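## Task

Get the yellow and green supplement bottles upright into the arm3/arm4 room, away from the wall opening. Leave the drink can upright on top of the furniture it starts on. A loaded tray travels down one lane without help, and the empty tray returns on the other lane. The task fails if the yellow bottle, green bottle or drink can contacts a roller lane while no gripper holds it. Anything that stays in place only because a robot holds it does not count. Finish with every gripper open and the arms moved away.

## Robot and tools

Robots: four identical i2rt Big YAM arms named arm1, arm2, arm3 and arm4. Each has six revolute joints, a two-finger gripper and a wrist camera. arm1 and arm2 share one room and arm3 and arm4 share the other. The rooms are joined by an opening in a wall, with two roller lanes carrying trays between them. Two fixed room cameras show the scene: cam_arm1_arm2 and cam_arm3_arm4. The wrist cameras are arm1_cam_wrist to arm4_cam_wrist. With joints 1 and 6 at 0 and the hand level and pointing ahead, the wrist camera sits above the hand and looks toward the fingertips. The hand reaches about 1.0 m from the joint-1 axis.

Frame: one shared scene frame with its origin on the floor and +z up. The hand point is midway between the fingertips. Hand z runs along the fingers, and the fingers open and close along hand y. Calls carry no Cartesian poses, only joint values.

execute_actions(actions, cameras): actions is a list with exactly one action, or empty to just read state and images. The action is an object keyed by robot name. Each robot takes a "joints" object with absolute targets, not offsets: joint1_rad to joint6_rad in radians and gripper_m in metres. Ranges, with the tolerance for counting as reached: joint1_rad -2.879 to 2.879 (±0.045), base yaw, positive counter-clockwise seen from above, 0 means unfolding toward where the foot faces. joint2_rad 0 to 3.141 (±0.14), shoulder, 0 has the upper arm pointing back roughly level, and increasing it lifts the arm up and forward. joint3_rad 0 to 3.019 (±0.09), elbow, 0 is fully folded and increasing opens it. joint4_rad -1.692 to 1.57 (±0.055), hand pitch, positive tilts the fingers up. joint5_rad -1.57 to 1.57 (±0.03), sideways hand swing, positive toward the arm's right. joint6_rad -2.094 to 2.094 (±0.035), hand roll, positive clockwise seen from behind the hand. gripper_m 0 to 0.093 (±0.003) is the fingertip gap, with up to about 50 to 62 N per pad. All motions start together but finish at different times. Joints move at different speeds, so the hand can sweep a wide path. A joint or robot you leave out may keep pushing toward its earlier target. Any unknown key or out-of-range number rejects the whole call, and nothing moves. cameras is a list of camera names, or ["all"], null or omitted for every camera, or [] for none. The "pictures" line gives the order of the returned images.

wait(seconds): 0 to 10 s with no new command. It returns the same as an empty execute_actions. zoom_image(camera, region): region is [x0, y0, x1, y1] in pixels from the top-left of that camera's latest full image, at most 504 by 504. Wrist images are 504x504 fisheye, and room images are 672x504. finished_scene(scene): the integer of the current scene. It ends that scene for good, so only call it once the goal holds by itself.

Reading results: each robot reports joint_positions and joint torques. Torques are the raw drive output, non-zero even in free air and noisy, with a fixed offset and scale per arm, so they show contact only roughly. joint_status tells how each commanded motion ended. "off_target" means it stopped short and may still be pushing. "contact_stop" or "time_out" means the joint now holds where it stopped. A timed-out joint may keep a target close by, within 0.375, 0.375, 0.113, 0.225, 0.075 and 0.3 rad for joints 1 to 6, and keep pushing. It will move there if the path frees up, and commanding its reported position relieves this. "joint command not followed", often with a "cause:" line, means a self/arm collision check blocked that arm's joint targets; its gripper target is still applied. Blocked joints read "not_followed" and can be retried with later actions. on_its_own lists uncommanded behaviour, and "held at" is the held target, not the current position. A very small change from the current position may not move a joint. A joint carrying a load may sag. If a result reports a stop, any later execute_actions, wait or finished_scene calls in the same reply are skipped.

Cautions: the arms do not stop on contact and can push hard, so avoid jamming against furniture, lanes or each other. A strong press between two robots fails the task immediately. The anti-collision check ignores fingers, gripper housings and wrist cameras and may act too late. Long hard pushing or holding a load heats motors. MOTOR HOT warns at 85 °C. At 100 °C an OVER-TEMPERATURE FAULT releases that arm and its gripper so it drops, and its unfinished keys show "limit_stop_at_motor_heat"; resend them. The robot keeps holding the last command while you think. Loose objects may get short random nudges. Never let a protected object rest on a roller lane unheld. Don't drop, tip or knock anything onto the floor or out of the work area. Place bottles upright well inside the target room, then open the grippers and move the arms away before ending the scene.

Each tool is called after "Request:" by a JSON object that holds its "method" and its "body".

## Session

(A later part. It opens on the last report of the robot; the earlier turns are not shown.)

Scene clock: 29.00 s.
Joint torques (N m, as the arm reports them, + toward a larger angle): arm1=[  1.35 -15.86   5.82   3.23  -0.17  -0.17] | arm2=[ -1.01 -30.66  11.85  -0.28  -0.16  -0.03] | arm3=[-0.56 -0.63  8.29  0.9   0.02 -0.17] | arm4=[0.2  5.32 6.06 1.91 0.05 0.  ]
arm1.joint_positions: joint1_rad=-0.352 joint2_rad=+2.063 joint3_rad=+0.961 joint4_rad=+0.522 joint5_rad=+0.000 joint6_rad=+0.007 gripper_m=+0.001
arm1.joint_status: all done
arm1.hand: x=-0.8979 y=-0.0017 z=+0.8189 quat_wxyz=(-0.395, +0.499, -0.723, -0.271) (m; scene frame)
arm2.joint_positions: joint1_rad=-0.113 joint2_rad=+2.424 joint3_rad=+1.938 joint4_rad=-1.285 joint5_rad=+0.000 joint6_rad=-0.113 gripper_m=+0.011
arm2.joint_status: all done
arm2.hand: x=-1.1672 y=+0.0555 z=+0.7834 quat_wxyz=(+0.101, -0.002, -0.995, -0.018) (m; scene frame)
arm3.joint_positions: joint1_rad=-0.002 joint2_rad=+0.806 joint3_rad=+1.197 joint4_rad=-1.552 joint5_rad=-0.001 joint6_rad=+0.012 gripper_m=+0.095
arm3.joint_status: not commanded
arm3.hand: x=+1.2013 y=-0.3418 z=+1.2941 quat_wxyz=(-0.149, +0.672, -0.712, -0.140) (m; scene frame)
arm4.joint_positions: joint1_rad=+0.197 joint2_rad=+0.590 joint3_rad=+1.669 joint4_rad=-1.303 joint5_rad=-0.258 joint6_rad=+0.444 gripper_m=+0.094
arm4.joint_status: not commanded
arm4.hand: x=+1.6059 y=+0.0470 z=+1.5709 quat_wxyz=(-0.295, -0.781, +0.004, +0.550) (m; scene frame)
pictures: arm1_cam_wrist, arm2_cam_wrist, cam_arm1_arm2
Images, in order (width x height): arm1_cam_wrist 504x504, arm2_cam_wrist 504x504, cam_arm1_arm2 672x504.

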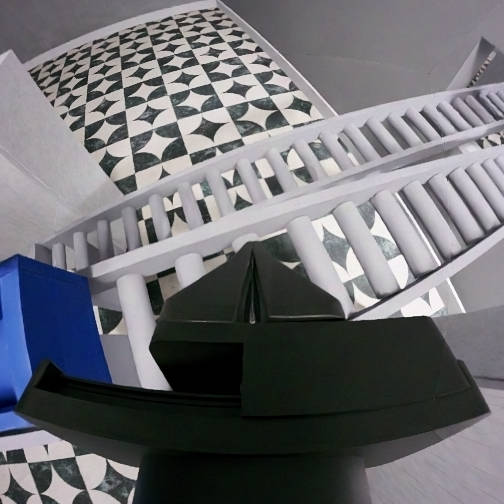

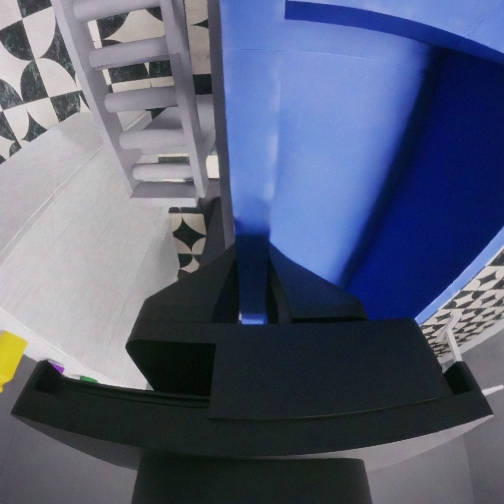

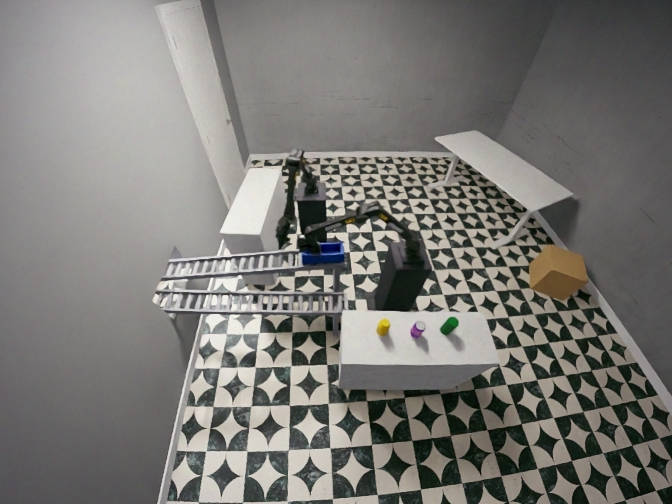

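Request:
{"method": "execute_actions", "body": {"actions": [{"arm2":{"joints":{"joint2_rad":2.44,"joint3_rad":2.0,"joint4_rad":-1.23}},"arm1":{"joints":{"joint1_rad":-0.27,"joint2_rad":2.21,"joint4_rad":0.69}}}], "cameras": ["arm1_cam_wrist","arm2_cam_wrist","cam_arm1_arm2"]}}

Request:
{"method": "zoom_image", "body": {"camera": "cam_arm1_arm2", "region": [250, 200, 370, 290]}}

Scene clock: 30.70 s.
Joint torques (N m, as the arm reports them, + toward a larger angle): arm1=[  1.26 -16.93   4.37   3.37  -0.16  -0.16] | arm2=[ -1.02 -26.93  13.25   0.2   -0.16  -0.02] | arm3=[-0.55 -0.62  8.29  0.9   0.02 -0.17] | arm4=[0.23 5.26 6.06 1.89 0.07 0.  ]
arm1.joint_positions: joint1_rad=-0.261 joint2_rad=+2.221 joint3_rad=+0.961 joint4_rad=+0.661 joint5_rad=+0.000 joint6_rad=+0.007 gripper_m=+0.001
arm1.joint_status: all done
arm1.hand: x=-0.9559 y=+0.0030 z=+0.7502 quat_wxyz=(-0.375, +0.534, -0.703, -0.283) (m; scene frame)
arm2.joint_positions: joint1_rad=-0.113 joint2_rad=+2.446 joint3_rad=+1.942 joint4_rad=-1.251 joint5_rad=+0.000 joint6_rad=-0.113 gripper_m=+0.011
arm2.joint_status: all done
arm2.hand: x=-1.1627 y=+0.0552 z=+0.7687 quat_wxyz=(+0.093, -0.002, -0.995, -0.017) (m; scene frame)
arm3.joint_positions: joint1_rad=-0.002 joint2_rad=+0.806 joint3_rad=+1.197 joint4_rad=-1.552 joint5_rad=-0.001 joint6_rad=+0.012 gripper_m=+0.095
arm3.joint_status: not commanded
arm3.hand: x=+1.2013 y=-0.3418 z=+1.2941 quat_wxyz=(-0.149, +0.672, -0.712, -0.140) (m; scene frame)
arm4.joint_positions: joint1_rad=+0.197 joint2_rad=+0.590 joint3_rad=+1.669 joint4_rad=-1.303 joint5_rad=-0.258 joint6_rad=+0.444 gripper_m=+0.094
arm4.joint_status: not commanded
arm4.hand: x=+1.6059 y=+0.0470 z=+1.5709 quat_wxyz=(-0.295, -0.781, +0.004, +0.550) (m; scene frame)
pictures: arm1_cam_wrist, arm2_cam_wrist, cam_arm1_arm2
Images, in order (width x height): arm1_cam_wrist 504x504, arm2_cam_wrist 504x504, cam_arm1_arm2 672x504.

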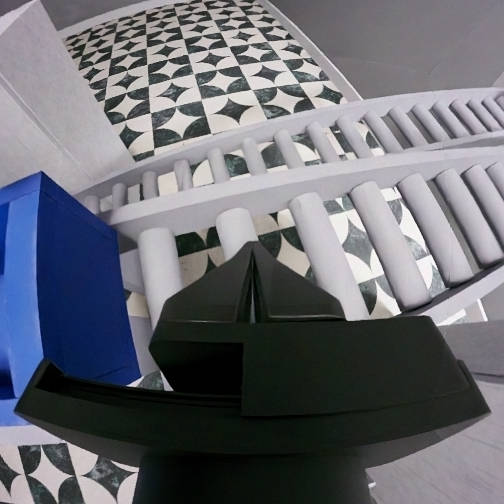

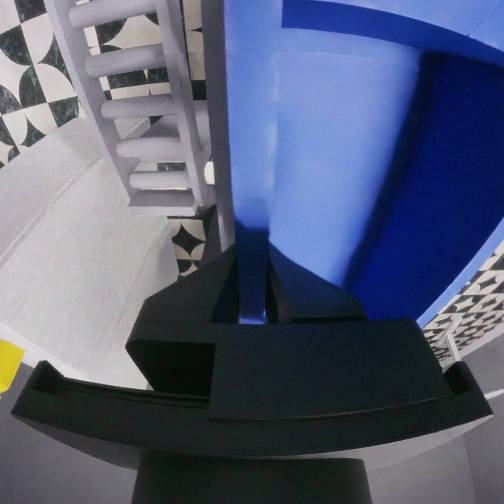

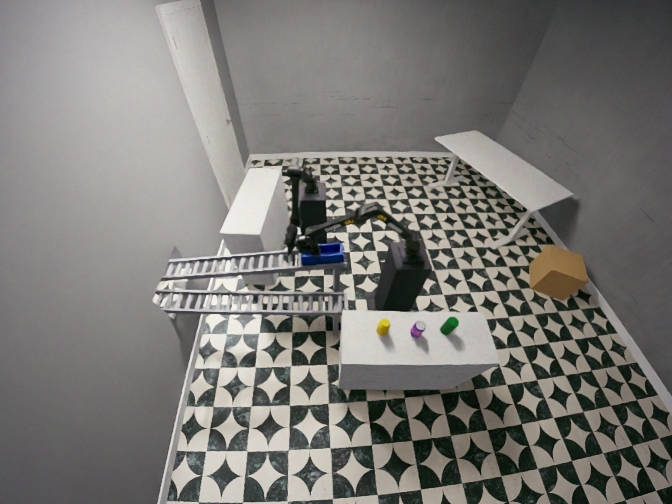

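Region (250, 200, 370, 290) of cam_arm1_arm2's 672x504 image, scaled by 4.200, with more detail than that image has; it fills the top 378 rows of this view, and the rest is white.

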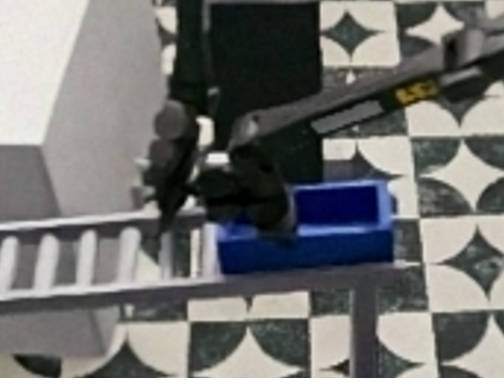

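Still about 2–3 cm above the rollers.

Request:
{"method": "execute_actions", "body": {"actions": [{"arm2":{"joints":{"joint2_rad":2.48,"joint4_rad":-1.2}},"arm1":{"joints":{"joint2_rad":2.26,"joint4_rad":0.72}}}], "cameras": ["arm1_cam_wrist","arm2_cam_wrist"]}}

Scene clock: 31.93 s.
Joint torques (N m, as the arm reports them, + toward a larger angle): arm1=[  1.4  -14.87   4.08   3.26  -0.16  -0.17] | arm2=[ -1.15 -25.07  12.23   0.3   -0.37  -0.02] | arm3=[-0.56 -0.61  8.3   0.9   0.02 -0.17] | arm4=[0.17 5.29 6.07 1.91 0.06 0.  ]
arm1.joint_positions: joint1_rad=-0.261 joint2_rad=+2.245 joint3_rad=+0.961 joint4_rad=+0.691 joint5_rad=+0.000 joint6_rad=+0.007 gripper_m=+0.001
arm1.joint_status: all done
arm1.hand: x=-0.9563 y=+0.0013 z=+0.7417 quat_wxyz=(-0.377, +0.533, -0.702, -0.284) (m; scene frame)
arm2.joint_positions: joint1_rad=-0.112 joint2_rad=+2.461 joint3_rad=+1.953 joint4_rad=-1.223 joint5_rad=+0.005 joint6_rad=-0.113 gripper_m=+0.011
arm2.joint_status: all done
arm2.hand: x=-1.1549 y=+0.0540 z=+0.7615 quat_wxyz=(+0.082, -0.001, -0.997, -0.013) (m; scene frame)
arm3.joint_positions: joint1_rad=-0.002 joint2_rad=+0.806 joint3_rad=+1.197 joint4_rad=-1.552 joint5_rad=-0.001 joint6_rad=+0.012 gripper_m=+0.095
arm3.joint_status: not commanded
arm3.hand: x=+1.2013 y=-0.3418 z=+1.2941 quat_wxyz=(-0.149, +0.672, -0.712, -0.140) (m; scene frame)
arm4.joint_positions: joint1_rad=+0.197 joint2_rad=+0.590 joint3_rad=+1.669 joint4_rad=-1.303 joint5_rad=-0.258 joint6_rad=+0.444 gripper_m=+0.094
arm4.joint_status: not commanded
arm4.hand: x=+1.6059 y=+0.0470 z=+1.5709 quat_wxyz=(-0.295, -0.781, +0.004, +0.550) (m; scene frame)
pictures: arm1_cam_wrist, arm2_cam_wrist
Images, in order (width x height): arm1_cam_wrist 504x504, arm2_cam_wrist 504x504.

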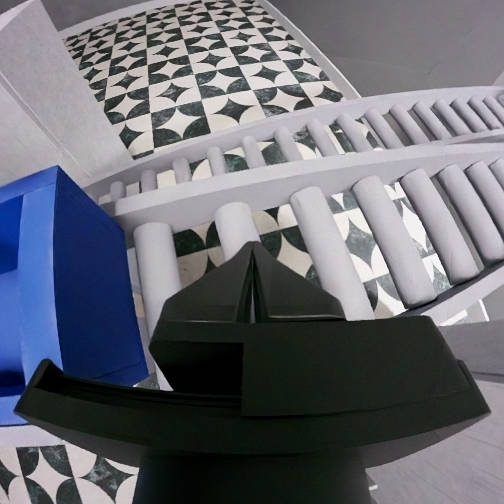

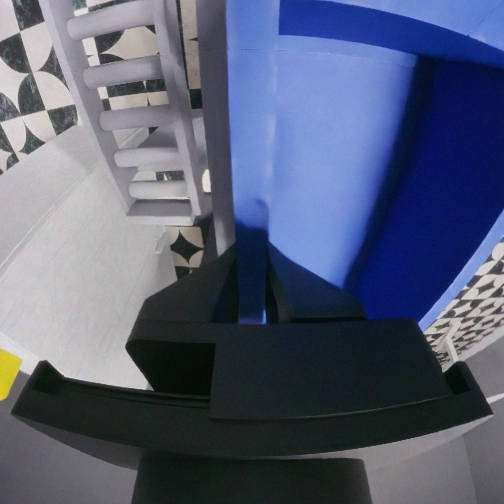

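Request:
{"method": "execute_actions", "body": {"actions": [{"arm2":{"joints":{"joint2_rad":2.44,"gripper_m":0.04}}}], "cameras": ["arm1_cam_wrist"]}}

Request:
{"method": "execute_actions", "body": {"actions": [{"arm2":{"joints":{"joint2_rad":1.86,"joint3_rad":1.71,"joint4_rad":-1.39}}}], "cameras": ["arm1_cam_wrist","arm2_cam_wrist"]}}

Request:
{"method": "execute_actions", "body": {"actions": [{"arm2":{"joints":{"joint1_rad":1.09,"joint6_rad":0,"gripper_m":0.093}}}], "cameras": ["arm2_cam_wrist"]}}

Scene clock: 33.43 s.
Joint torques (N m, as the arm reports them, + toward a larger angle): arm1=[  1.34 -14.82   4.22   3.3   -0.16  -0.16] | arm2=[ -1.16 -28.82  12.17   0.08  -0.29  -0.02] | arm3=[-0.58 -0.68  8.3   0.91  0.02 -0.17] | arm4=[0.22 5.29 6.06 1.89 0.07 0.  ]
arm1.joint_positions: joint1_rad=-0.261 joint2_rad=+2.245 joint3_rad=+0.961 joint4_rad=+0.691 joint5_rad=+0.000 joint6_rad=+0.007 gripper_m=+0.001
arm1.joint_status: not commanded
arm1.hand: x=-0.9563 y=+0.0013 z=+0.7417 quat_wxyz=(-0.377, +0.533, -0.702, -0.284) (m; scene frame)
arm2.joint_positions: joint1_rad=-0.112 joint2_rad=+2.461 joint3_rad=+1.953 joint4_rad=-1.215 joint5_rad=+0.003 joint6_rad=-0.113 gripper_m=+0.040
arm2.joint_status: all done
arm2.hand: x=-1.1529 y=+0.0539 z=+0.7614 quat_wxyz=(+0.077, -0.002, -0.997, -0.014) (m; scene frame)
arm3.joint_positions: joint1_rad=-0.002 joint2_rad=+0.806 joint3_rad=+1.197 joint4_rad=-1.552 joint5_rad=-0.001 joint6_rad=+0.012 gripper_m=+0.095
arm3.joint_status: not commanded
arm3.hand: x=+1.2013 y=-0.3418 z=+1.2941 quat_wxyz=(-0.149, +0.672, -0.712, -0.140) (m; scene frame)
arm4.joint_positions: joint1_rad=+0.197 joint2_rad=+0.590 joint3_rad=+1.669 joint4_rad=-1.303 joint5_rad=-0.258 joint6_rad=+0.444 gripper_m=+0.094
arm4.joint_status: not commanded
arm4.hand: x=+1.6059 y=+0.0470 z=+1.5709 quat_wxyz=(-0.295, -0.781, +0.004, +0.550) (m; scene frame)
pictures: arm1_cam_wrist
Images, in order (width x height): arm1_cam_wrist 504x504.

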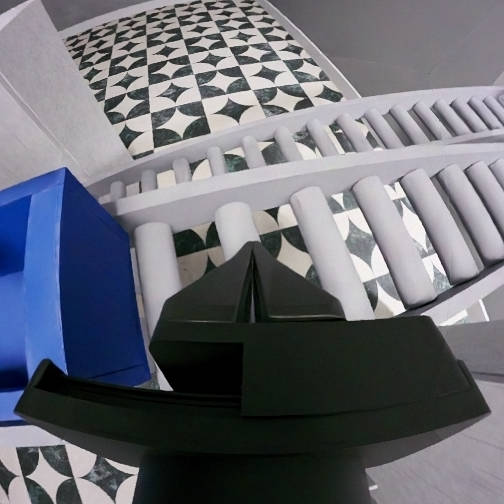

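Scene clock: 35.10 s.
Joint torques (N m, as the arm reports them, + toward a larger angle): arm1=[  1.34 -14.82   4.23   3.29  -0.16  -0.17] | arm2=[ -1.09 -22.44   9.17  -0.77  -0.3    0.  ] | arm3=[-0.57 -0.64  8.29  0.89  0.02 -0.17] | arm4=[0.26 5.26 6.07 1.91 0.06 0.  ]
arm1.joint_positions: joint1_rad=-0.261 joint2_rad=+2.245 joint3_rad=+0.961 joint4_rad=+0.691 joint5_rad=+0.000 joint6_rad=+0.007 gripper_m=+0.001
arm1.joint_status: not commanded
arm1.hand: x=-0.9563 y=+0.0013 z=+0.7417 quat_wxyz=(-0.377, +0.533, -0.702, -0.284) (m; scene frame)
arm2.joint_positions: joint1_rad=-0.112 joint2_rad=+1.876 joint3_rad=+1.713 joint4_rad=-1.375 joint5_rad=+0.003 joint6_rad=-0.113 gripper_m=+0.040
arm2.joint_status: all done
arm2.hand: x=-1.2216 y=+0.0583 z=+1.0380 quat_wxyz=(-0.014, -0.002, -1.000, -0.003) (m; scene frame)
arm3.joint_positions: joint1_rad=-0.002 joint2_rad=+0.806 joint3_rad=+1.197 joint4_rad=-1.552 joint5_rad=-0.001 joint6_rad=+0.012 gripper_m=+0.095
arm3.joint_status: not commanded
arm3.hand: x=+1.2013 y=-0.3418 z=+1.2941 quat_wxyz=(-0.149, +0.672, -0.712, -0.140) (m; scene frame)
arm4.joint_positions: joint1_rad=+0.197 joint2_rad=+0.590 joint3_rad=+1.669 joint4_rad=-1.303 joint5_rad=-0.258 joint6_rad=+0.444 gripper_m=+0.094
arm4.joint_status: not commanded
arm4.hand: x=+1.6059 y=+0.0470 z=+1.5709 quat_wxyz=(-0.295, -0.781, +0.004, +0.550) (m; scene frame)
pictures: arm1_cam_wrist, arm2_cam_wrist
Images, in order (width x height): arm1_cam_wrist 504x504, arm2_cam_wrist 504x504.

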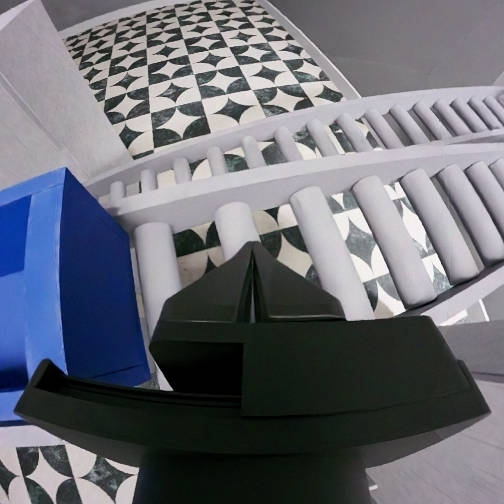

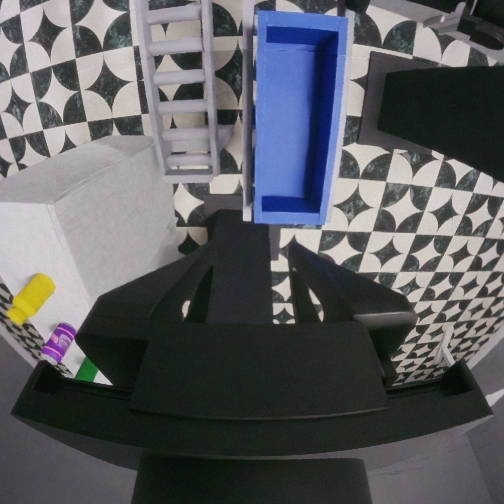

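Scene clock: 36.73 s.
Joint torques (N m, as the arm reports them, + toward a larger angle): arm1=[  1.34 -14.89   4.23   3.29  -0.16  -0.17] | arm2=[ -1.32 -22.23   9.19  -0.74  -0.12   0.21] | arm3=[-0.58 -0.65  8.29  0.9   0.02 -0.17] | arm4=[0.22 5.23 6.08 1.89 0.06 0.  ]
arm1.joint_positions: joint1_rad=-0.261 joint2_rad=+2.245 joint3_rad=+0.961 joint4_rad=+0.691 joint5_rad=+0.000 joint6_rad=+0.007 gripper_m=+0.001
arm1.joint_status: not commanded
arm1.hand: x=-0.9563 y=+0.0013 z=+0.7417 quat_wxyz=(-0.377, +0.533, -0.702, -0.284) (m; scene frame)
arm2.joint_positions: joint1_rad=+1.098 joint2_rad=+1.876 joint3_rad=+1.713 joint4_rad=-1.375 joint5_rad=+0.000 joint6_rad=-0.017 gripper_m=+0.093
arm2.joint_status: all done
arm2.hand: x=-1.5331 y=+0.6471 z=+1.0470 quat_wxyz=(-0.016, +0.527, -0.850, -0.015) (m; scene frame)
arm3.joint_positions: joint1_rad=-0.002 joint2_rad=+0.806 joint3_rad=+1.197 joint4_rad=-1.552 joint5_rad=-0.001 joint6_rad=+0.012 gripper_m=+0.095
arm3.joint_status: not commanded
arm3.hand: x=+1.2013 y=-0.3418 z=+1.2941 quat_wxyz=(-0.149, +0.672, -0.712, -0.140) (m; scene frame)
arm4.joint_positions: joint1_rad=+0.197 joint2_rad=+0.590 joint3_rad=+1.669 joint4_rad=-1.303 joint5_rad=-0.258 joint6_rad=+0.444 gripper_m=+0.094
arm4.joint_status: not commanded
arm4.hand: x=+1.6059 y=+0.0470 z=+1.5709 quat_wxyz=(-0.295, -0.781, +0.004, +0.550) (m; scene frame)
pictures: arm2_cam_wrist
Images, in order (width x height): arm2_cam_wrist 504x504.

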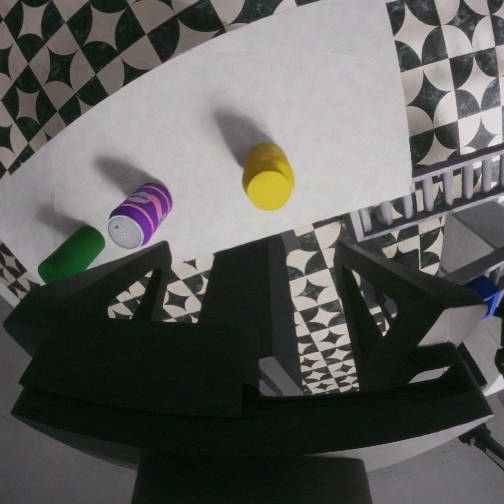

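Request:
{"method": "execute_actions", "body": {"actions": [{"arm2":{"joints":{"joint1_rad":1.062,"joint2_rad":1.96,"joint3_rad":1.55,"joint4_rad":-1.125}}}], "cameras": ["arm2_cam_wrist","cam_arm1_arm2"]}}

Scene clock: 38.50 s.
Joint torques (N m, as the arm reports them, + toward a larger angle): arm1=[  1.3  -14.81   4.22   3.31  -0.16  -0.16] | arm2=[ -1.05 -23.16   9.26   0.33  -0.11   0.22] | arm3=[-0.58 -0.65  8.29  0.89  0.03 -0.17] | arm4=[0.19 5.32 6.06 1.92 0.06 0.  ]
arm1.joint_positions: joint1_rad=-0.261 joint2_rad=+2.245 joint3_rad=+0.961 joint4_rad=+0.691 joint5_rad=+0.000 joint6_rad=+0.007 gripper_m=+0.001
arm1.joint_status: not commanded
arm1.hand: x=-0.9563 y=+0.0013 z=+0.7417 quat_wxyz=(-0.377, +0.533, -0.702, -0.284) (m; scene frame)
arm2.joint_positions: joint1_rad=+1.064 joint2_rad=+1.980 joint3_rad=+1.544 joint4_rad=-1.143 joint5_rad=+0.000 joint6_rad=-0.016 gripper_m=+0.093
arm2.joint_status: all done
arm2.hand: x=-1.5191 y=+0.6339 z=+0.9270 quat_wxyz=(+0.002, +0.512, -0.859, -0.005) (m; scene frame)
arm3.joint_positions: joint1_rad=-0.002 joint2_rad=+0.806 joint3_rad=+1.197 joint4_rad=-1.552 joint5_rad=-0.001 joint6_rad=+0.012 gripper_m=+0.095
arm3.joint_status: not commanded
arm3.hand: x=+1.2013 y=-0.3418 z=+1.2941 quat_wxyz=(-0.149, +0.672, -0.712, -0.140) (m; scene frame)
arm4.joint_positions: joint1_rad=+0.197 joint2_rad=+0.590 joint3_rad=+1.669 joint4_rad=-1.303 joint5_rad=-0.258 joint6_rad=+0.444 gripper_m=+0.094
arm4.joint_status: not commanded
arm4.hand: x=+1.6059 y=+0.0470 z=+1.5709 quat_wxyz=(-0.295, -0.781, +0.004, +0.550) (m; scene frame)
pictures: arm2_cam_wrist, cam_arm1_arm2
Images, in order (width x height): arm2_cam_wrist 504x504, cam_arm1_arm2 672x504.

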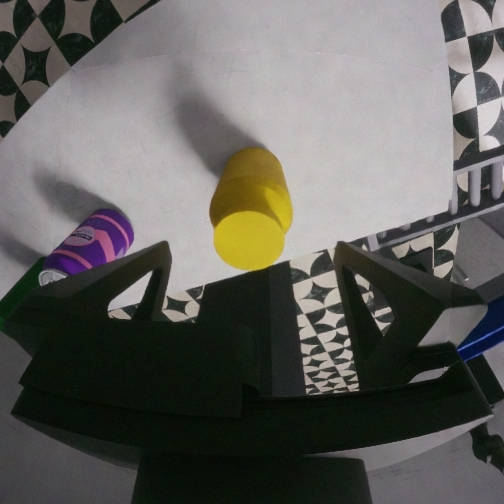

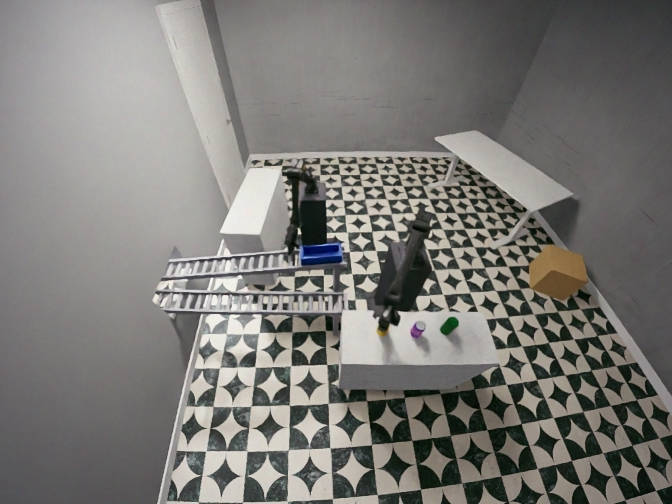

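Request:
{"method": "execute_actions", "body": {"actions": [{"arm2":{"joints":{"joint2_rad":2.035,"joint3_rad":1.35,"joint4_rad":-0.845}}}], "cameras": ["arm2_cam_wrist","cam_arm1_arm2"]}}

Request:
{"method": "zoom_image", "body": {"camera": "cam_arm1_arm2", "region": [340, 280, 460, 370]}}

Scene clock: 40.30 s.
Joint torques (N m, as the arm reports them, + toward a larger angle): arm1=[  1.34 -14.86   4.23   3.3   -0.16  -0.17] | arm2=[ -0.45 -20.93   6.64   0.51  -0.1    0.19] | arm3=[-0.58 -0.64  8.3   0.91  0.02 -0.17] | arm4=[0.17 5.3  6.04 1.9  0.06 0.  ]
arm1.joint_positions: joint1_rad=-0.261 joint2_rad=+2.245 joint3_rad=+0.961 joint4_rad=+0.691 joint5_rad=+0.000 joint6_rad=+0.007 gripper_m=+0.001
arm1.joint_status: not commanded
arm1.hand: x=-0.9563 y=+0.0013 z=+0.7417 quat_wxyz=(-0.377, +0.533, -0.702, -0.284) (m; scene frame)
arm2.joint_positions: joint1_rad=+1.064 joint2_rad=+2.036 joint3_rad=+1.357 joint4_rad=-0.864 joint5_rad=-0.001 joint6_rad=-0.016 gripper_m=+0.093
arm2.joint_status: all done
arm2.hand: x=-1.5305 y=+0.6155 z=+0.8358 quat_wxyz=(-0.014, +0.512, -0.859, -0.014) (m; scene frame)
arm3.joint_positions: joint1_rad=-0.002 joint2_rad=+0.806 joint3_rad=+1.197 joint4_rad=-1.552 joint5_rad=-0.001 joint6_rad=+0.012 gripper_m=+0.095
arm3.joint_status: not commanded
arm3.hand: x=+1.2013 y=-0.3418 z=+1.2941 quat_wxyz=(-0.149, +0.672, -0.712, -0.140) (m; scene frame)
arm4.joint_positions: joint1_rad=+0.197 joint2_rad=+0.590 joint3_rad=+1.669 joint4_rad=-1.303 joint5_rad=-0.258 joint6_rad=+0.444 gripper_m=+0.094
arm4.joint_status: not commanded
arm4.hand: x=+1.6059 y=+0.0470 z=+1.5709 quat_wxyz=(-0.295, -0.781, +0.004, +0.550) (m; scene frame)
pictures: arm2_cam_wrist, cam_arm1_arm2
Images, in order (width x height): arm2_cam_wrist 504x504, cam_arm1_arm2 672x504.

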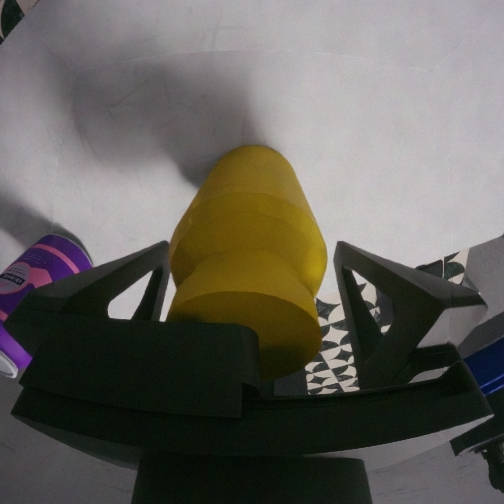

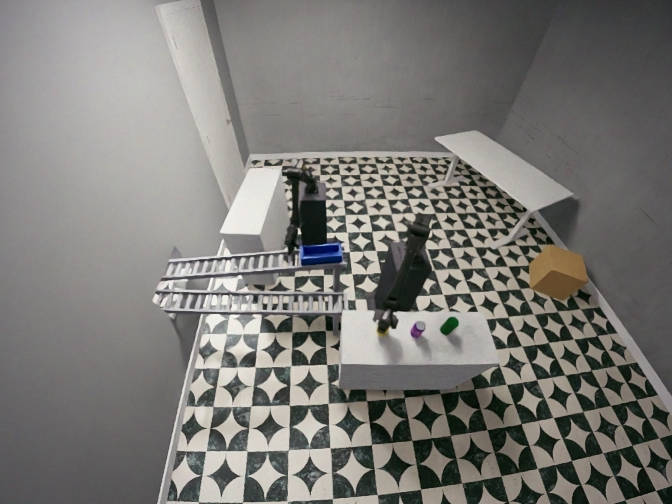

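Region (340, 280, 460, 370) of cam_arm1_arm2's 672x504 image, scaled by 4.200, with more detail than that image has; it fills the top 378 rows of this view, and the rest is white.

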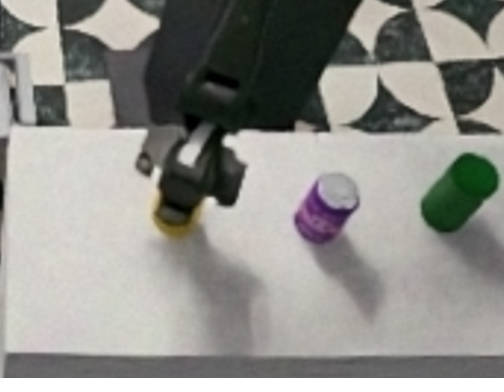

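Request:
{"method": "execute_actions", "body": {"actions": [{"arm2":{"joints":{"gripper_m":0.03}}}], "cameras": ["arm2_cam_wrist"]}}

Request:
{"method": "execute_actions", "body": {"actions": [{"arm2":{"joints":{"joint2_rad":1.86,"joint3_rad":1.6,"joint4_rad":-1.26}}}], "cameras": ["cam_arm1_arm2"]}}

Scene clock: 41.70 s.
Joint torques (N m, as the arm reports them, + toward a larger angle): arm1=[  1.31 -14.84   4.23   3.29  -0.16  -0.16] | arm2=[ -0.66 -20.85   6.69   0.42  -0.1    0.2 ] | arm3=[-0.56 -0.6   8.3   0.89  0.03 -0.17] | arm4=[0.13 5.29 6.06 1.9  0.05 0.01]
arm1.joint_positions: joint1_rad=-0.261 joint2_rad=+2.245 joint3_rad=+0.961 joint4_rad=+0.691 joint5_rad=+0.000 joint6_rad=+0.007 gripper_m=+0.001
arm1.joint_status: not commanded
arm1.hand: x=-0.9563 y=+0.0013 z=+0.7417 quat_wxyz=(-0.377, +0.533, -0.702, -0.284) (m; scene frame)
arm2.joint_positions: joint1_rad=+1.064 joint2_rad=+2.036 joint3_rad=+1.357 joint4_rad=-0.864 joint5_rad=-0.001 joint6_rad=-0.016 gripper_m=+0.065
arm2.joint_status: gripper_m off_target (ended at +0.065, target +0.030)
arm2.hand: x=-1.5304 y=+0.6157 z=+0.8358 quat_wxyz=(-0.014, +0.512, -0.859, -0.014) (m; scene frame)
arm3.joint_positions: joint1_rad=-0.002 joint2_rad=+0.806 joint3_rad=+1.197 joint4_rad=-1.552 joint5_rad=-0.001 joint6_rad=+0.012 gripper_m=+0.095
arm3.joint_status: not commanded
arm3.hand: x=+1.2013 y=-0.3418 z=+1.2941 quat_wxyz=(-0.149, +0.672, -0.712, -0.140) (m; scene frame)
arm4.joint_positions: joint1_rad=+0.197 joint2_rad=+0.590 joint3_rad=+1.669 joint4_rad=-1.303 joint5_rad=-0.258 joint6_rad=+0.444 gripper_m=+0.094
arm4.joint_status: not commanded
arm4.hand: x=+1.6059 y=+0.0470 z=+1.5709 quat_wxyz=(-0.295, -0.781, +0.004, +0.550) (m; scene frame)
pictures: arm2_cam_wrist
Images, in order (width x height): arm2_cam_wrist 504x504.

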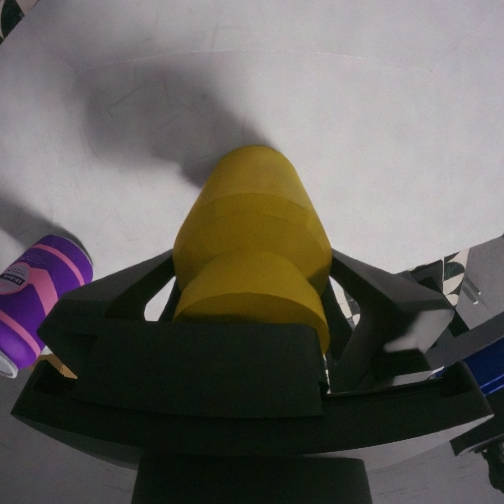

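Scene clock: 43.07 s.
Joint torques (N m, as the arm reports them, + toward a larger angle): arm1=[  1.29 -14.87   4.23   3.3   -0.16  -0.16] | arm2=[ -0.86 -22.42  12.41  -0.75  -0.11   0.2 ] | arm3=[-0.56 -0.63  8.31  0.9   0.02 -0.17] | arm4=[0.19 5.34 6.07 1.89 0.06 0.  ]
arm1.joint_positions: joint1_rad=-0.261 joint2_rad=+2.245 joint3_rad=+0.961 joint4_rad=+0.691 joint5_rad=+0.000 joint6_rad=+0.007 gripper_m=+0.001
arm1.joint_status: not commanded
arm1.hand: x=-0.9563 y=+0.0013 z=+0.7417 quat_wxyz=(-0.377, +0.533, -0.702, -0.284) (m; scene frame)
arm2.joint_positions: joint1_rad=+1.064 joint2_rad=+1.882 joint3_rad=+1.563 joint4_rad=-1.245 joint5_rad=-0.001 joint6_rad=-0.016 gripper_m=+0.065
arm2.joint_status: all done
arm2.hand: x=-1.5248 y=+0.6226 z=+0.9876 quat_wxyz=(-0.005, +0.512, -0.859, -0.009) (m; scene frame)
arm3.joint_positions: joint1_rad=-0.002 joint2_rad=+0.806 joint3_rad=+1.197 joint4_rad=-1.552 joint5_rad=-0.001 joint6_rad=+0.012 gripper_m=+0.095
arm3.joint_status: not commanded
arm3.hand: x=+1.2013 y=-0.3418 z=+1.2941 quat_wxyz=(-0.149, +0.672, -0.712, -0.140) (m; scene frame)
arm4.joint_positions: joint1_rad=+0.197 joint2_rad=+0.590 joint3_rad=+1.669 joint4_rad=-1.303 joint5_rad=-0.258 joint6_rad=+0.444 gripper_m=+0.094
arm4.joint_status: not commanded
arm4.hand: x=+1.6059 y=+0.0470 z=+1.5709 quat_wxyz=(-0.295, -0.781, +0.004, +0.550) (m; scene frame)
pictures: cam_arm1_arm2
Images, in order (width x height): cam_arm1_arm2 672x504.

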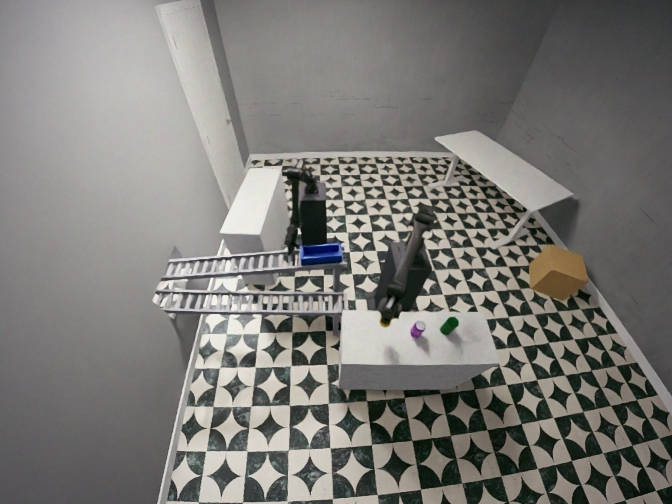

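Request:
{"method": "execute_actions", "body": {"actions": [{"arm2":{"joints":{"joint1_rad":-0.188,"joint2_rad":2.3,"joint3_rad":2.3,"joint4_rad":-1.54,"joint6_rad":-0.195}}}], "cameras": ["arm1_cam_wrist","arm2_cam_wrist","cam_arm1_arm2"]}}

Scene clock: 45.87 s.
Joint torques (N m, as the arm reports them, + toward a larger angle): arm1=[  1.32 -14.79   4.21   3.3   -0.16  -0.17] | arm2=[ -1.08 -28.77  14.66  -0.94  -0.25  -0.04] | arm3=[-0.55 -0.62  8.3   0.89  0.02 -0.17] | arm4=[0.17 5.29 6.04 1.9  0.07 0.  ]
arm1.joint_positions: joint1_rad=-0.261 joint2_rad=+2.245 joint3_rad=+0.961 joint4_rad=+0.691 joint5_rad=+0.000 joint6_rad=+0.007 gripper_m=+0.001
arm1.joint_status: not commanded
arm1.hand: x=-0.9563 y=+0.0013 z=+0.7417 quat_wxyz=(-0.377, +0.533, -0.702, -0.284) (m; scene frame)
arm2.joint_positions: joint1_rad=-0.180 joint2_rad=+2.326 joint3_rad=+2.243 joint4_rad=-1.524 joint5_rad=+0.002 joint6_rad=-0.179 gripper_m=+0.065
arm2.joint_status: all done
arm2.hand: x=-1.1127 y=-0.0012 z=+0.9554 quat_wxyz=(+0.020, -0.003, -1.000, -0.009) (m; scene frame)
arm3.joint_positions: joint1_rad=-0.002 joint2_rad=+0.806 joint3_rad=+1.197 joint4_rad=-1.552 joint5_rad=-0.001 joint6_rad=+0.012 gripper_m=+0.095
arm3.joint_status: not commanded
arm3.hand: x=+1.2013 y=-0.3418 z=+1.2941 quat_wxyz=(-0.149, +0.672, -0.712, -0.140) (m; scene frame)
arm4.joint_positions: joint1_rad=+0.197 joint2_rad=+0.590 joint3_rad=+1.669 joint4_rad=-1.303 joint5_rad=-0.258 joint6_rad=+0.444 gripper_m=+0.094
arm4.joint_status: not commanded
arm4.hand: x=+1.6059 y=+0.0470 z=+1.5709 quat_wxyz=(-0.295, -0.781, +0.004, +0.550) (m; scene frame)
pictures: arm1_cam_wrist, arm2_cam_wrist, cam_arm1_arm2
Images, in order (width x height): arm1_cam_wrist 504x504, arm2_cam_wrist 504x504, cam_arm1_arm2 672x504.

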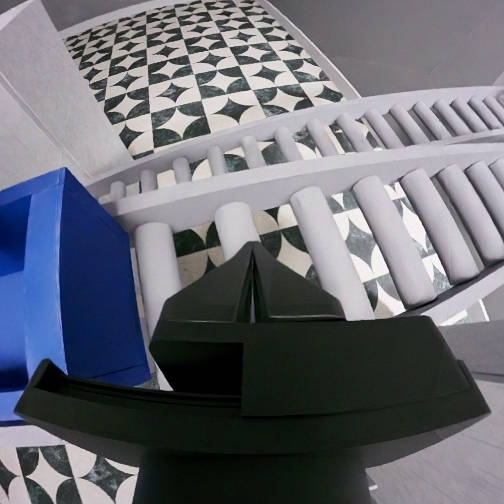

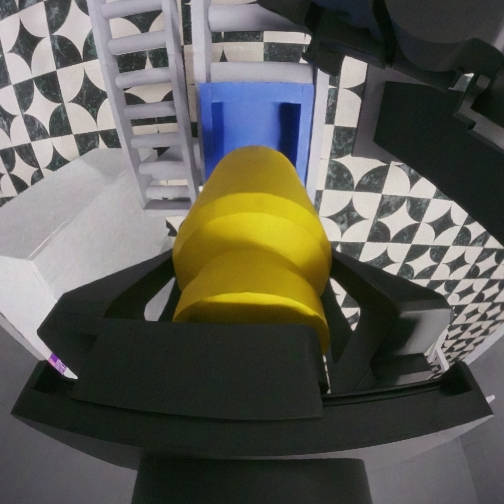

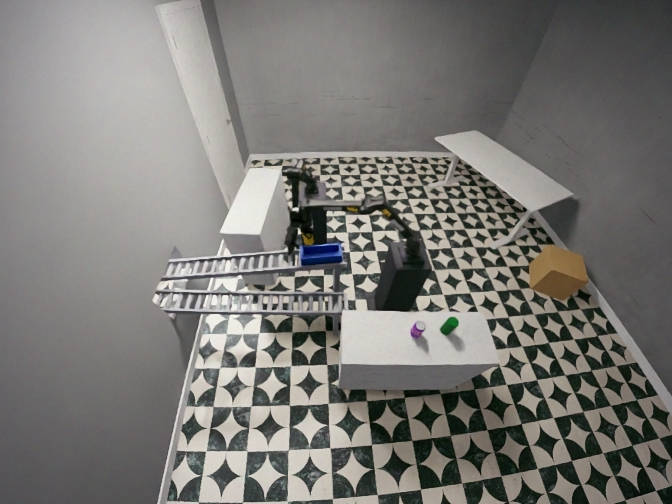

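Request:
{"method": "execute_actions", "body": {"actions": [{"arm2":{"joints":{"joint2_rad":2.44,"joint3_rad":2.19,"joint4_rad":-1.31}}}], "cameras": ["arm1_cam_wrist","arm2_cam_wrist","cam_arm1_arm2"]}}

Request:
{"method": "zoom_image", "body": {"camera": "cam_arm1_arm2", "region": [250, 190, 370, 280]}}

Scene clock: 47.90 s.
Joint torques (N m, as the arm reports them, + toward a larger angle): arm1=[  1.34 -14.79   4.23   3.3   -0.16  -0.16] | arm2=[ -1.05 -31.25  10.19   0.28  -0.23  -0.04] | arm3=[-0.56 -0.64  8.29  0.89  0.03 -0.17] | arm4=[0.16 5.28 6.06 1.89 0.06 0.  ]
arm1.joint_positions: joint1_rad=-0.261 joint2_rad=+2.245 joint3_rad=+0.961 joint4_rad=+0.691 joint5_rad=+0.000 joint6_rad=+0.007 gripper_m=+0.001
arm1.joint_status: not commanded
arm1.hand: x=-0.9563 y=+0.0013 z=+0.7417 quat_wxyz=(-0.377, +0.533, -0.702, -0.284) (m; scene frame)
arm2.joint_positions: joint1_rad=-0.180 joint2_rad=+2.482 joint3_rad=+2.174 joint4_rad=-1.326 joint5_rad=+0.002 joint6_rad=-0.179 gripper_m=+0.065
arm2.joint_status: all done
arm2.hand: x=-1.1043 y=-0.0011 z=+0.8213 quat_wxyz=(+0.032, -0.003, -0.999, -0.011) (m; scene frame)
arm3.joint_positions: joint1_rad=-0.002 joint2_rad=+0.806 joint3_rad=+1.197 joint4_rad=-1.552 joint5_rad=-0.001 joint6_rad=+0.012 gripper_m=+0.095
arm3.joint_status: not commanded
arm3.hand: x=+1.2013 y=-0.3418 z=+1.2941 quat_wxyz=(-0.149, +0.672, -0.712, -0.140) (m; scene frame)
arm4.joint_positions: joint1_rad=+0.197 joint2_rad=+0.590 joint3_rad=+1.669 joint4_rad=-1.303 joint5_rad=-0.258 joint6_rad=+0.444 gripper_m=+0.094
arm4.joint_status: not commanded
arm4.hand: x=+1.6059 y=+0.0470 z=+1.5709 quat_wxyz=(-0.295, -0.781, +0.004, +0.550) (m; scene frame)
pictures: arm1_cam_wrist, arm2_cam_wrist, cam_arm1_arm2
Images, in order (width x height): arm1_cam_wrist 504x504, arm2_cam_wrist 504x504, cam_arm1_arm2 672x504.

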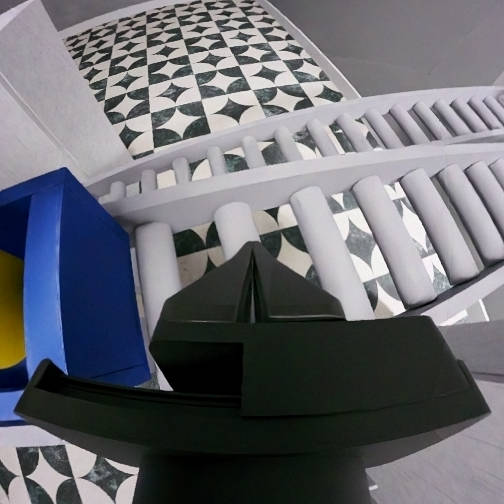

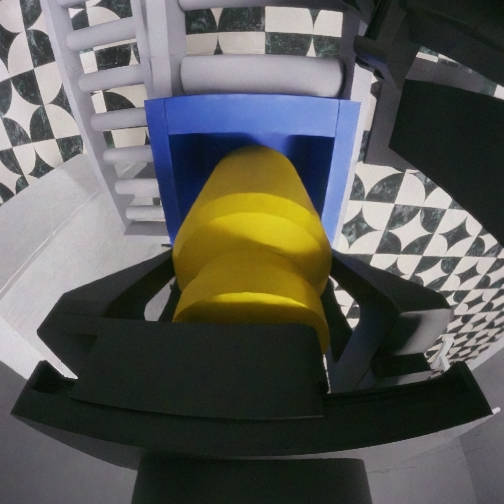

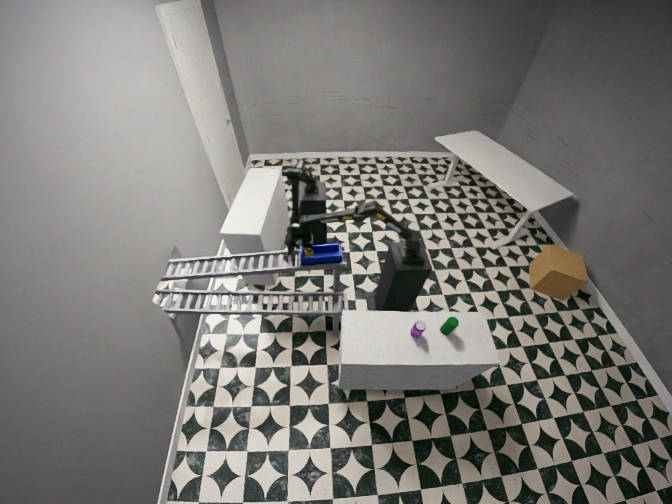

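Region (250, 190, 370, 280) of cam_arm1_arm2's 672x504 image, scaled by 4.200, with more detail than that image has; it fills the top 378 rows of this view, and the rest is white.

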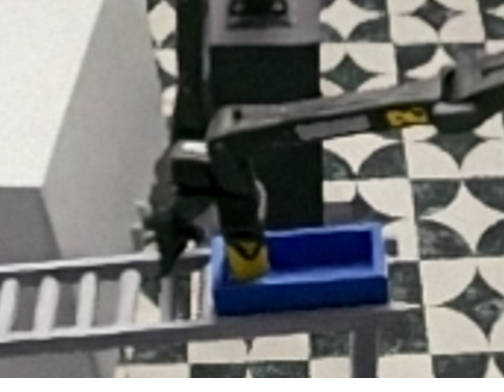

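Request:
{"method": "execute_actions", "body": {"actions": [{"arm2":{"joints":{"joint2_rad":2.51,"joint4_rad":-1.27}}}], "cameras": ["arm2_cam_wrist"]}}

Scene clock: 49.20 s.
Joint torques (N m, as the arm reports them, + toward a larger angle): arm1=[  1.36 -14.81   4.23   3.29  -0.16  -0.17] | arm2=[ -1.16 -30.5    9.95   0.22  -0.24  -0.06] | arm3=[-0.57 -0.64  8.3   0.89  0.02 -0.17] | arm4=[0.15 5.33 6.07 1.89 0.06 0.  ]
arm1.joint_positions: joint1_rad=-0.261 joint2_rad=+2.245 joint3_rad=+0.961 joint4_rad=+0.691 joint5_rad=+0.000 joint6_rad=+0.007 gripper_m=+0.001
arm1.joint_status: not commanded
arm1.hand: x=-0.9563 y=+0.0013 z=+0.7417 quat_wxyz=(-0.377, +0.533, -0.702, -0.284) (m; scene frame)
arm2.joint_positions: joint1_rad=-0.180 joint2_rad=+2.542 joint3_rad=+2.174 joint4_rad=-1.286 joint5_rad=+0.002 joint6_rad=-0.179 gripper_m=+0.065
arm2.joint_status: all done
arm2.hand: x=-1.1071 y=+0.0000 z=+0.7788 quat_wxyz=(+0.043, -0.003, -0.999, -0.013) (m; scene frame)
arm3.joint_positions: joint1_rad=-0.002 joint2_rad=+0.806 joint3_rad=+1.197 joint4_rad=-1.552 joint5_rad=-0.001 joint6_rad=+0.012 gripper_m=+0.095
arm3.joint_status: not commanded
arm3.hand: x=+1.2013 y=-0.3418 z=+1.2941 quat_wxyz=(-0.149, +0.672, -0.712, -0.140) (m; scene frame)
arm4.joint_positions: joint1_rad=+0.197 joint2_rad=+0.590 joint3_rad=+1.669 joint4_rad=-1.303 joint5_rad=-0.258 joint6_rad=+0.444 gripper_m=+0.094
arm4.joint_status: not commanded
arm4.hand: x=+1.6059 y=+0.0470 z=+1.5709 quat_wxyz=(-0.295, -0.781, +0.004, +0.550) (m; scene frame)
pictures: arm2_cam_wrist
Images, in order (width x height): arm2_cam_wrist 504x504.

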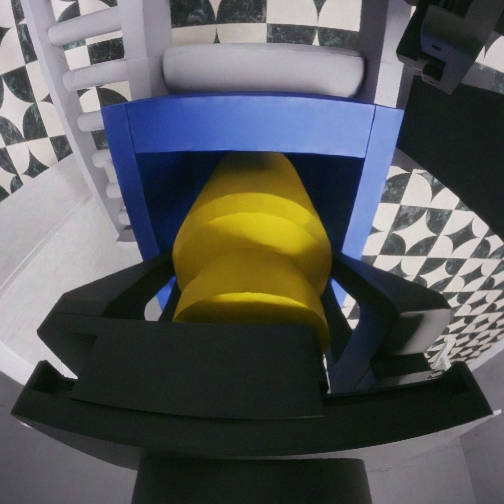

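Request:
{"method": "execute_actions", "body": {"actions": [{"arm2":{"joints":{"joint2_rad":2.545}}}], "cameras": ["arm2_cam_wrist"]}}

Request:
{"method": "execute_actions", "body": {"actions": [{"arm2":{"joints":{"gripper_m":0.08}}}], "cameras": ["arm2_cam_wrist"]}}

Scene clock: 50.40 s.
Joint torques (N m, as the arm reports them, + toward a larger angle): arm1=[  1.35 -14.8    4.23   3.3   -0.16  -0.16] | arm2=[ -0.99 -28.66   9.99   0.02  -0.25  -0.05] | arm3=[-0.57 -0.59  8.29  0.9   0.02 -0.16] | arm4=[0.2  5.33 6.07 1.91 0.06 0.  ]
arm1.joint_positions: joint1_rad=-0.261 joint2_rad=+2.245 joint3_rad=+0.961 joint4_rad=+0.691 joint5_rad=+0.000 joint6_rad=+0.007 gripper_m=+0.001
arm1.joint_status: not commanded
arm1.hand: x=-0.9563 y=+0.0013 z=+0.7417 quat_wxyz=(-0.377, +0.533, -0.702, -0.284) (m; scene frame)
arm2.joint_positions: joint1_rad=-0.180 joint2_rad=+2.553 joint3_rad=+2.174 joint4_rad=-1.283 joint5_rad=+0.002 joint6_rad=-0.179 gripper_m=+0.065
arm2.joint_status: all done
arm2.hand: x=-1.1088 y=+0.0004 z=+0.7712 quat_wxyz=(+0.047, -0.003, -0.999, -0.014) (m; scene frame)
arm3.joint_positions: joint1_rad=-0.002 joint2_rad=+0.806 joint3_rad=+1.197 joint4_rad=-1.552 joint5_rad=-0.001 joint6_rad=+0.012 gripper_m=+0.095
arm3.joint_status: not commanded
arm3.hand: x=+1.2013 y=-0.3418 z=+1.2941 quat_wxyz=(-0.149, +0.672, -0.712, -0.140) (m; scene frame)
arm4.joint_positions: joint1_rad=+0.197 joint2_rad=+0.590 joint3_rad=+1.669 joint4_rad=-1.303 joint5_rad=-0.258 joint6_rad=+0.444 gripper_m=+0.094
arm4.joint_status: not commanded
arm4.hand: x=+1.6059 y=+0.0470 z=+1.5709 quat_wxyz=(-0.295, -0.781, +0.004, +0.550) (m; scene frame)
pictures: arm2_cam_wrist
Images, in order (width x height): arm2_cam_wrist 504x504.

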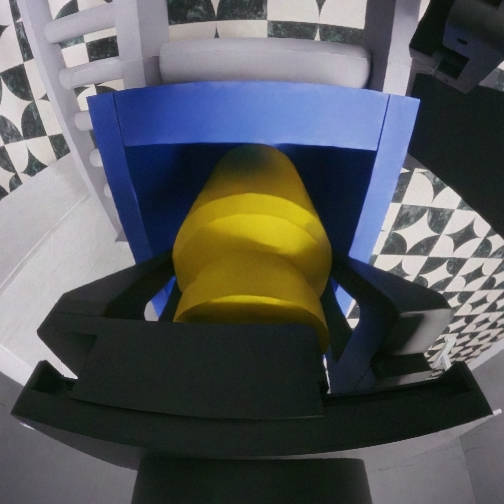

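Scene clock: 51.00 s.
Joint torques (N m, as the arm reports them, + toward a larger angle): arm1=[  1.32 -14.83   4.22   3.3   -0.16  -0.16] | arm2=[ -1.42 -28.7   10.06   0.06  -0.17  -0.04] | arm3=[-0.52 -0.64  8.31  0.88  0.02 -0.17] | arm4=[0.21 5.28 6.05 1.89 0.06 0.  ]
arm1.joint_positions: joint1_rad=-0.261 joint2_rad=+2.245 joint3_rad=+0.961 joint4_rad=+0.691 joint5_rad=+0.000 joint6_rad=+0.007 gripper_m=+0.001
arm1.joint_status: not commanded
arm1.hand: x=-0.9563 y=+0.0013 z=+0.7417 quat_wxyz=(-0.377, +0.533, -0.702, -0.284) (m; scene frame)
arm2.joint_positions: joint1_rad=-0.180 joint2_rad=+2.553 joint3_rad=+2.174 joint4_rad=-1.283 joint5_rad=+0.000 joint6_rad=-0.179 gripper_m=+0.080
arm2.joint_status: all done
arm2.hand: x=-1.1088 y=+0.0008 z=+0.7712 quat_wxyz=(+0.046, -0.003, -0.999, -0.015) (m; scene frame)
arm3.joint_positions: joint1_rad=-0.002 joint2_rad=+0.806 joint3_rad=+1.197 joint4_rad=-1.552 joint5_rad=-0.001 joint6_rad=+0.012 gripper_m=+0.095
arm3.joint_status: not commanded
arm3.hand: x=+1.2013 y=-0.3418 z=+1.2941 quat_wxyz=(-0.149, +0.672, -0.712, -0.140) (m; scene frame)
arm4.joint_positions: joint1_rad=+0.197 joint2_rad=+0.590 joint3_rad=+1.669 joint4_rad=-1.303 joint5_rad=-0.258 joint6_rad=+0.444 gripper_m=+0.094
arm4.joint_status: not commanded
arm4.hand: x=+1.6059 y=+0.0470 z=+1.5709 quat_wxyz=(-0.295, -0.781, +0.004, +0.550) (m; scene frame)
pictures: arm2_cam_wrist
Images, in order (width x height): arm2_cam_wrist 504x504.

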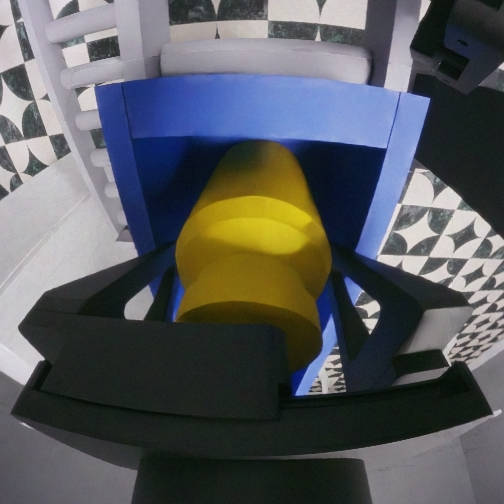

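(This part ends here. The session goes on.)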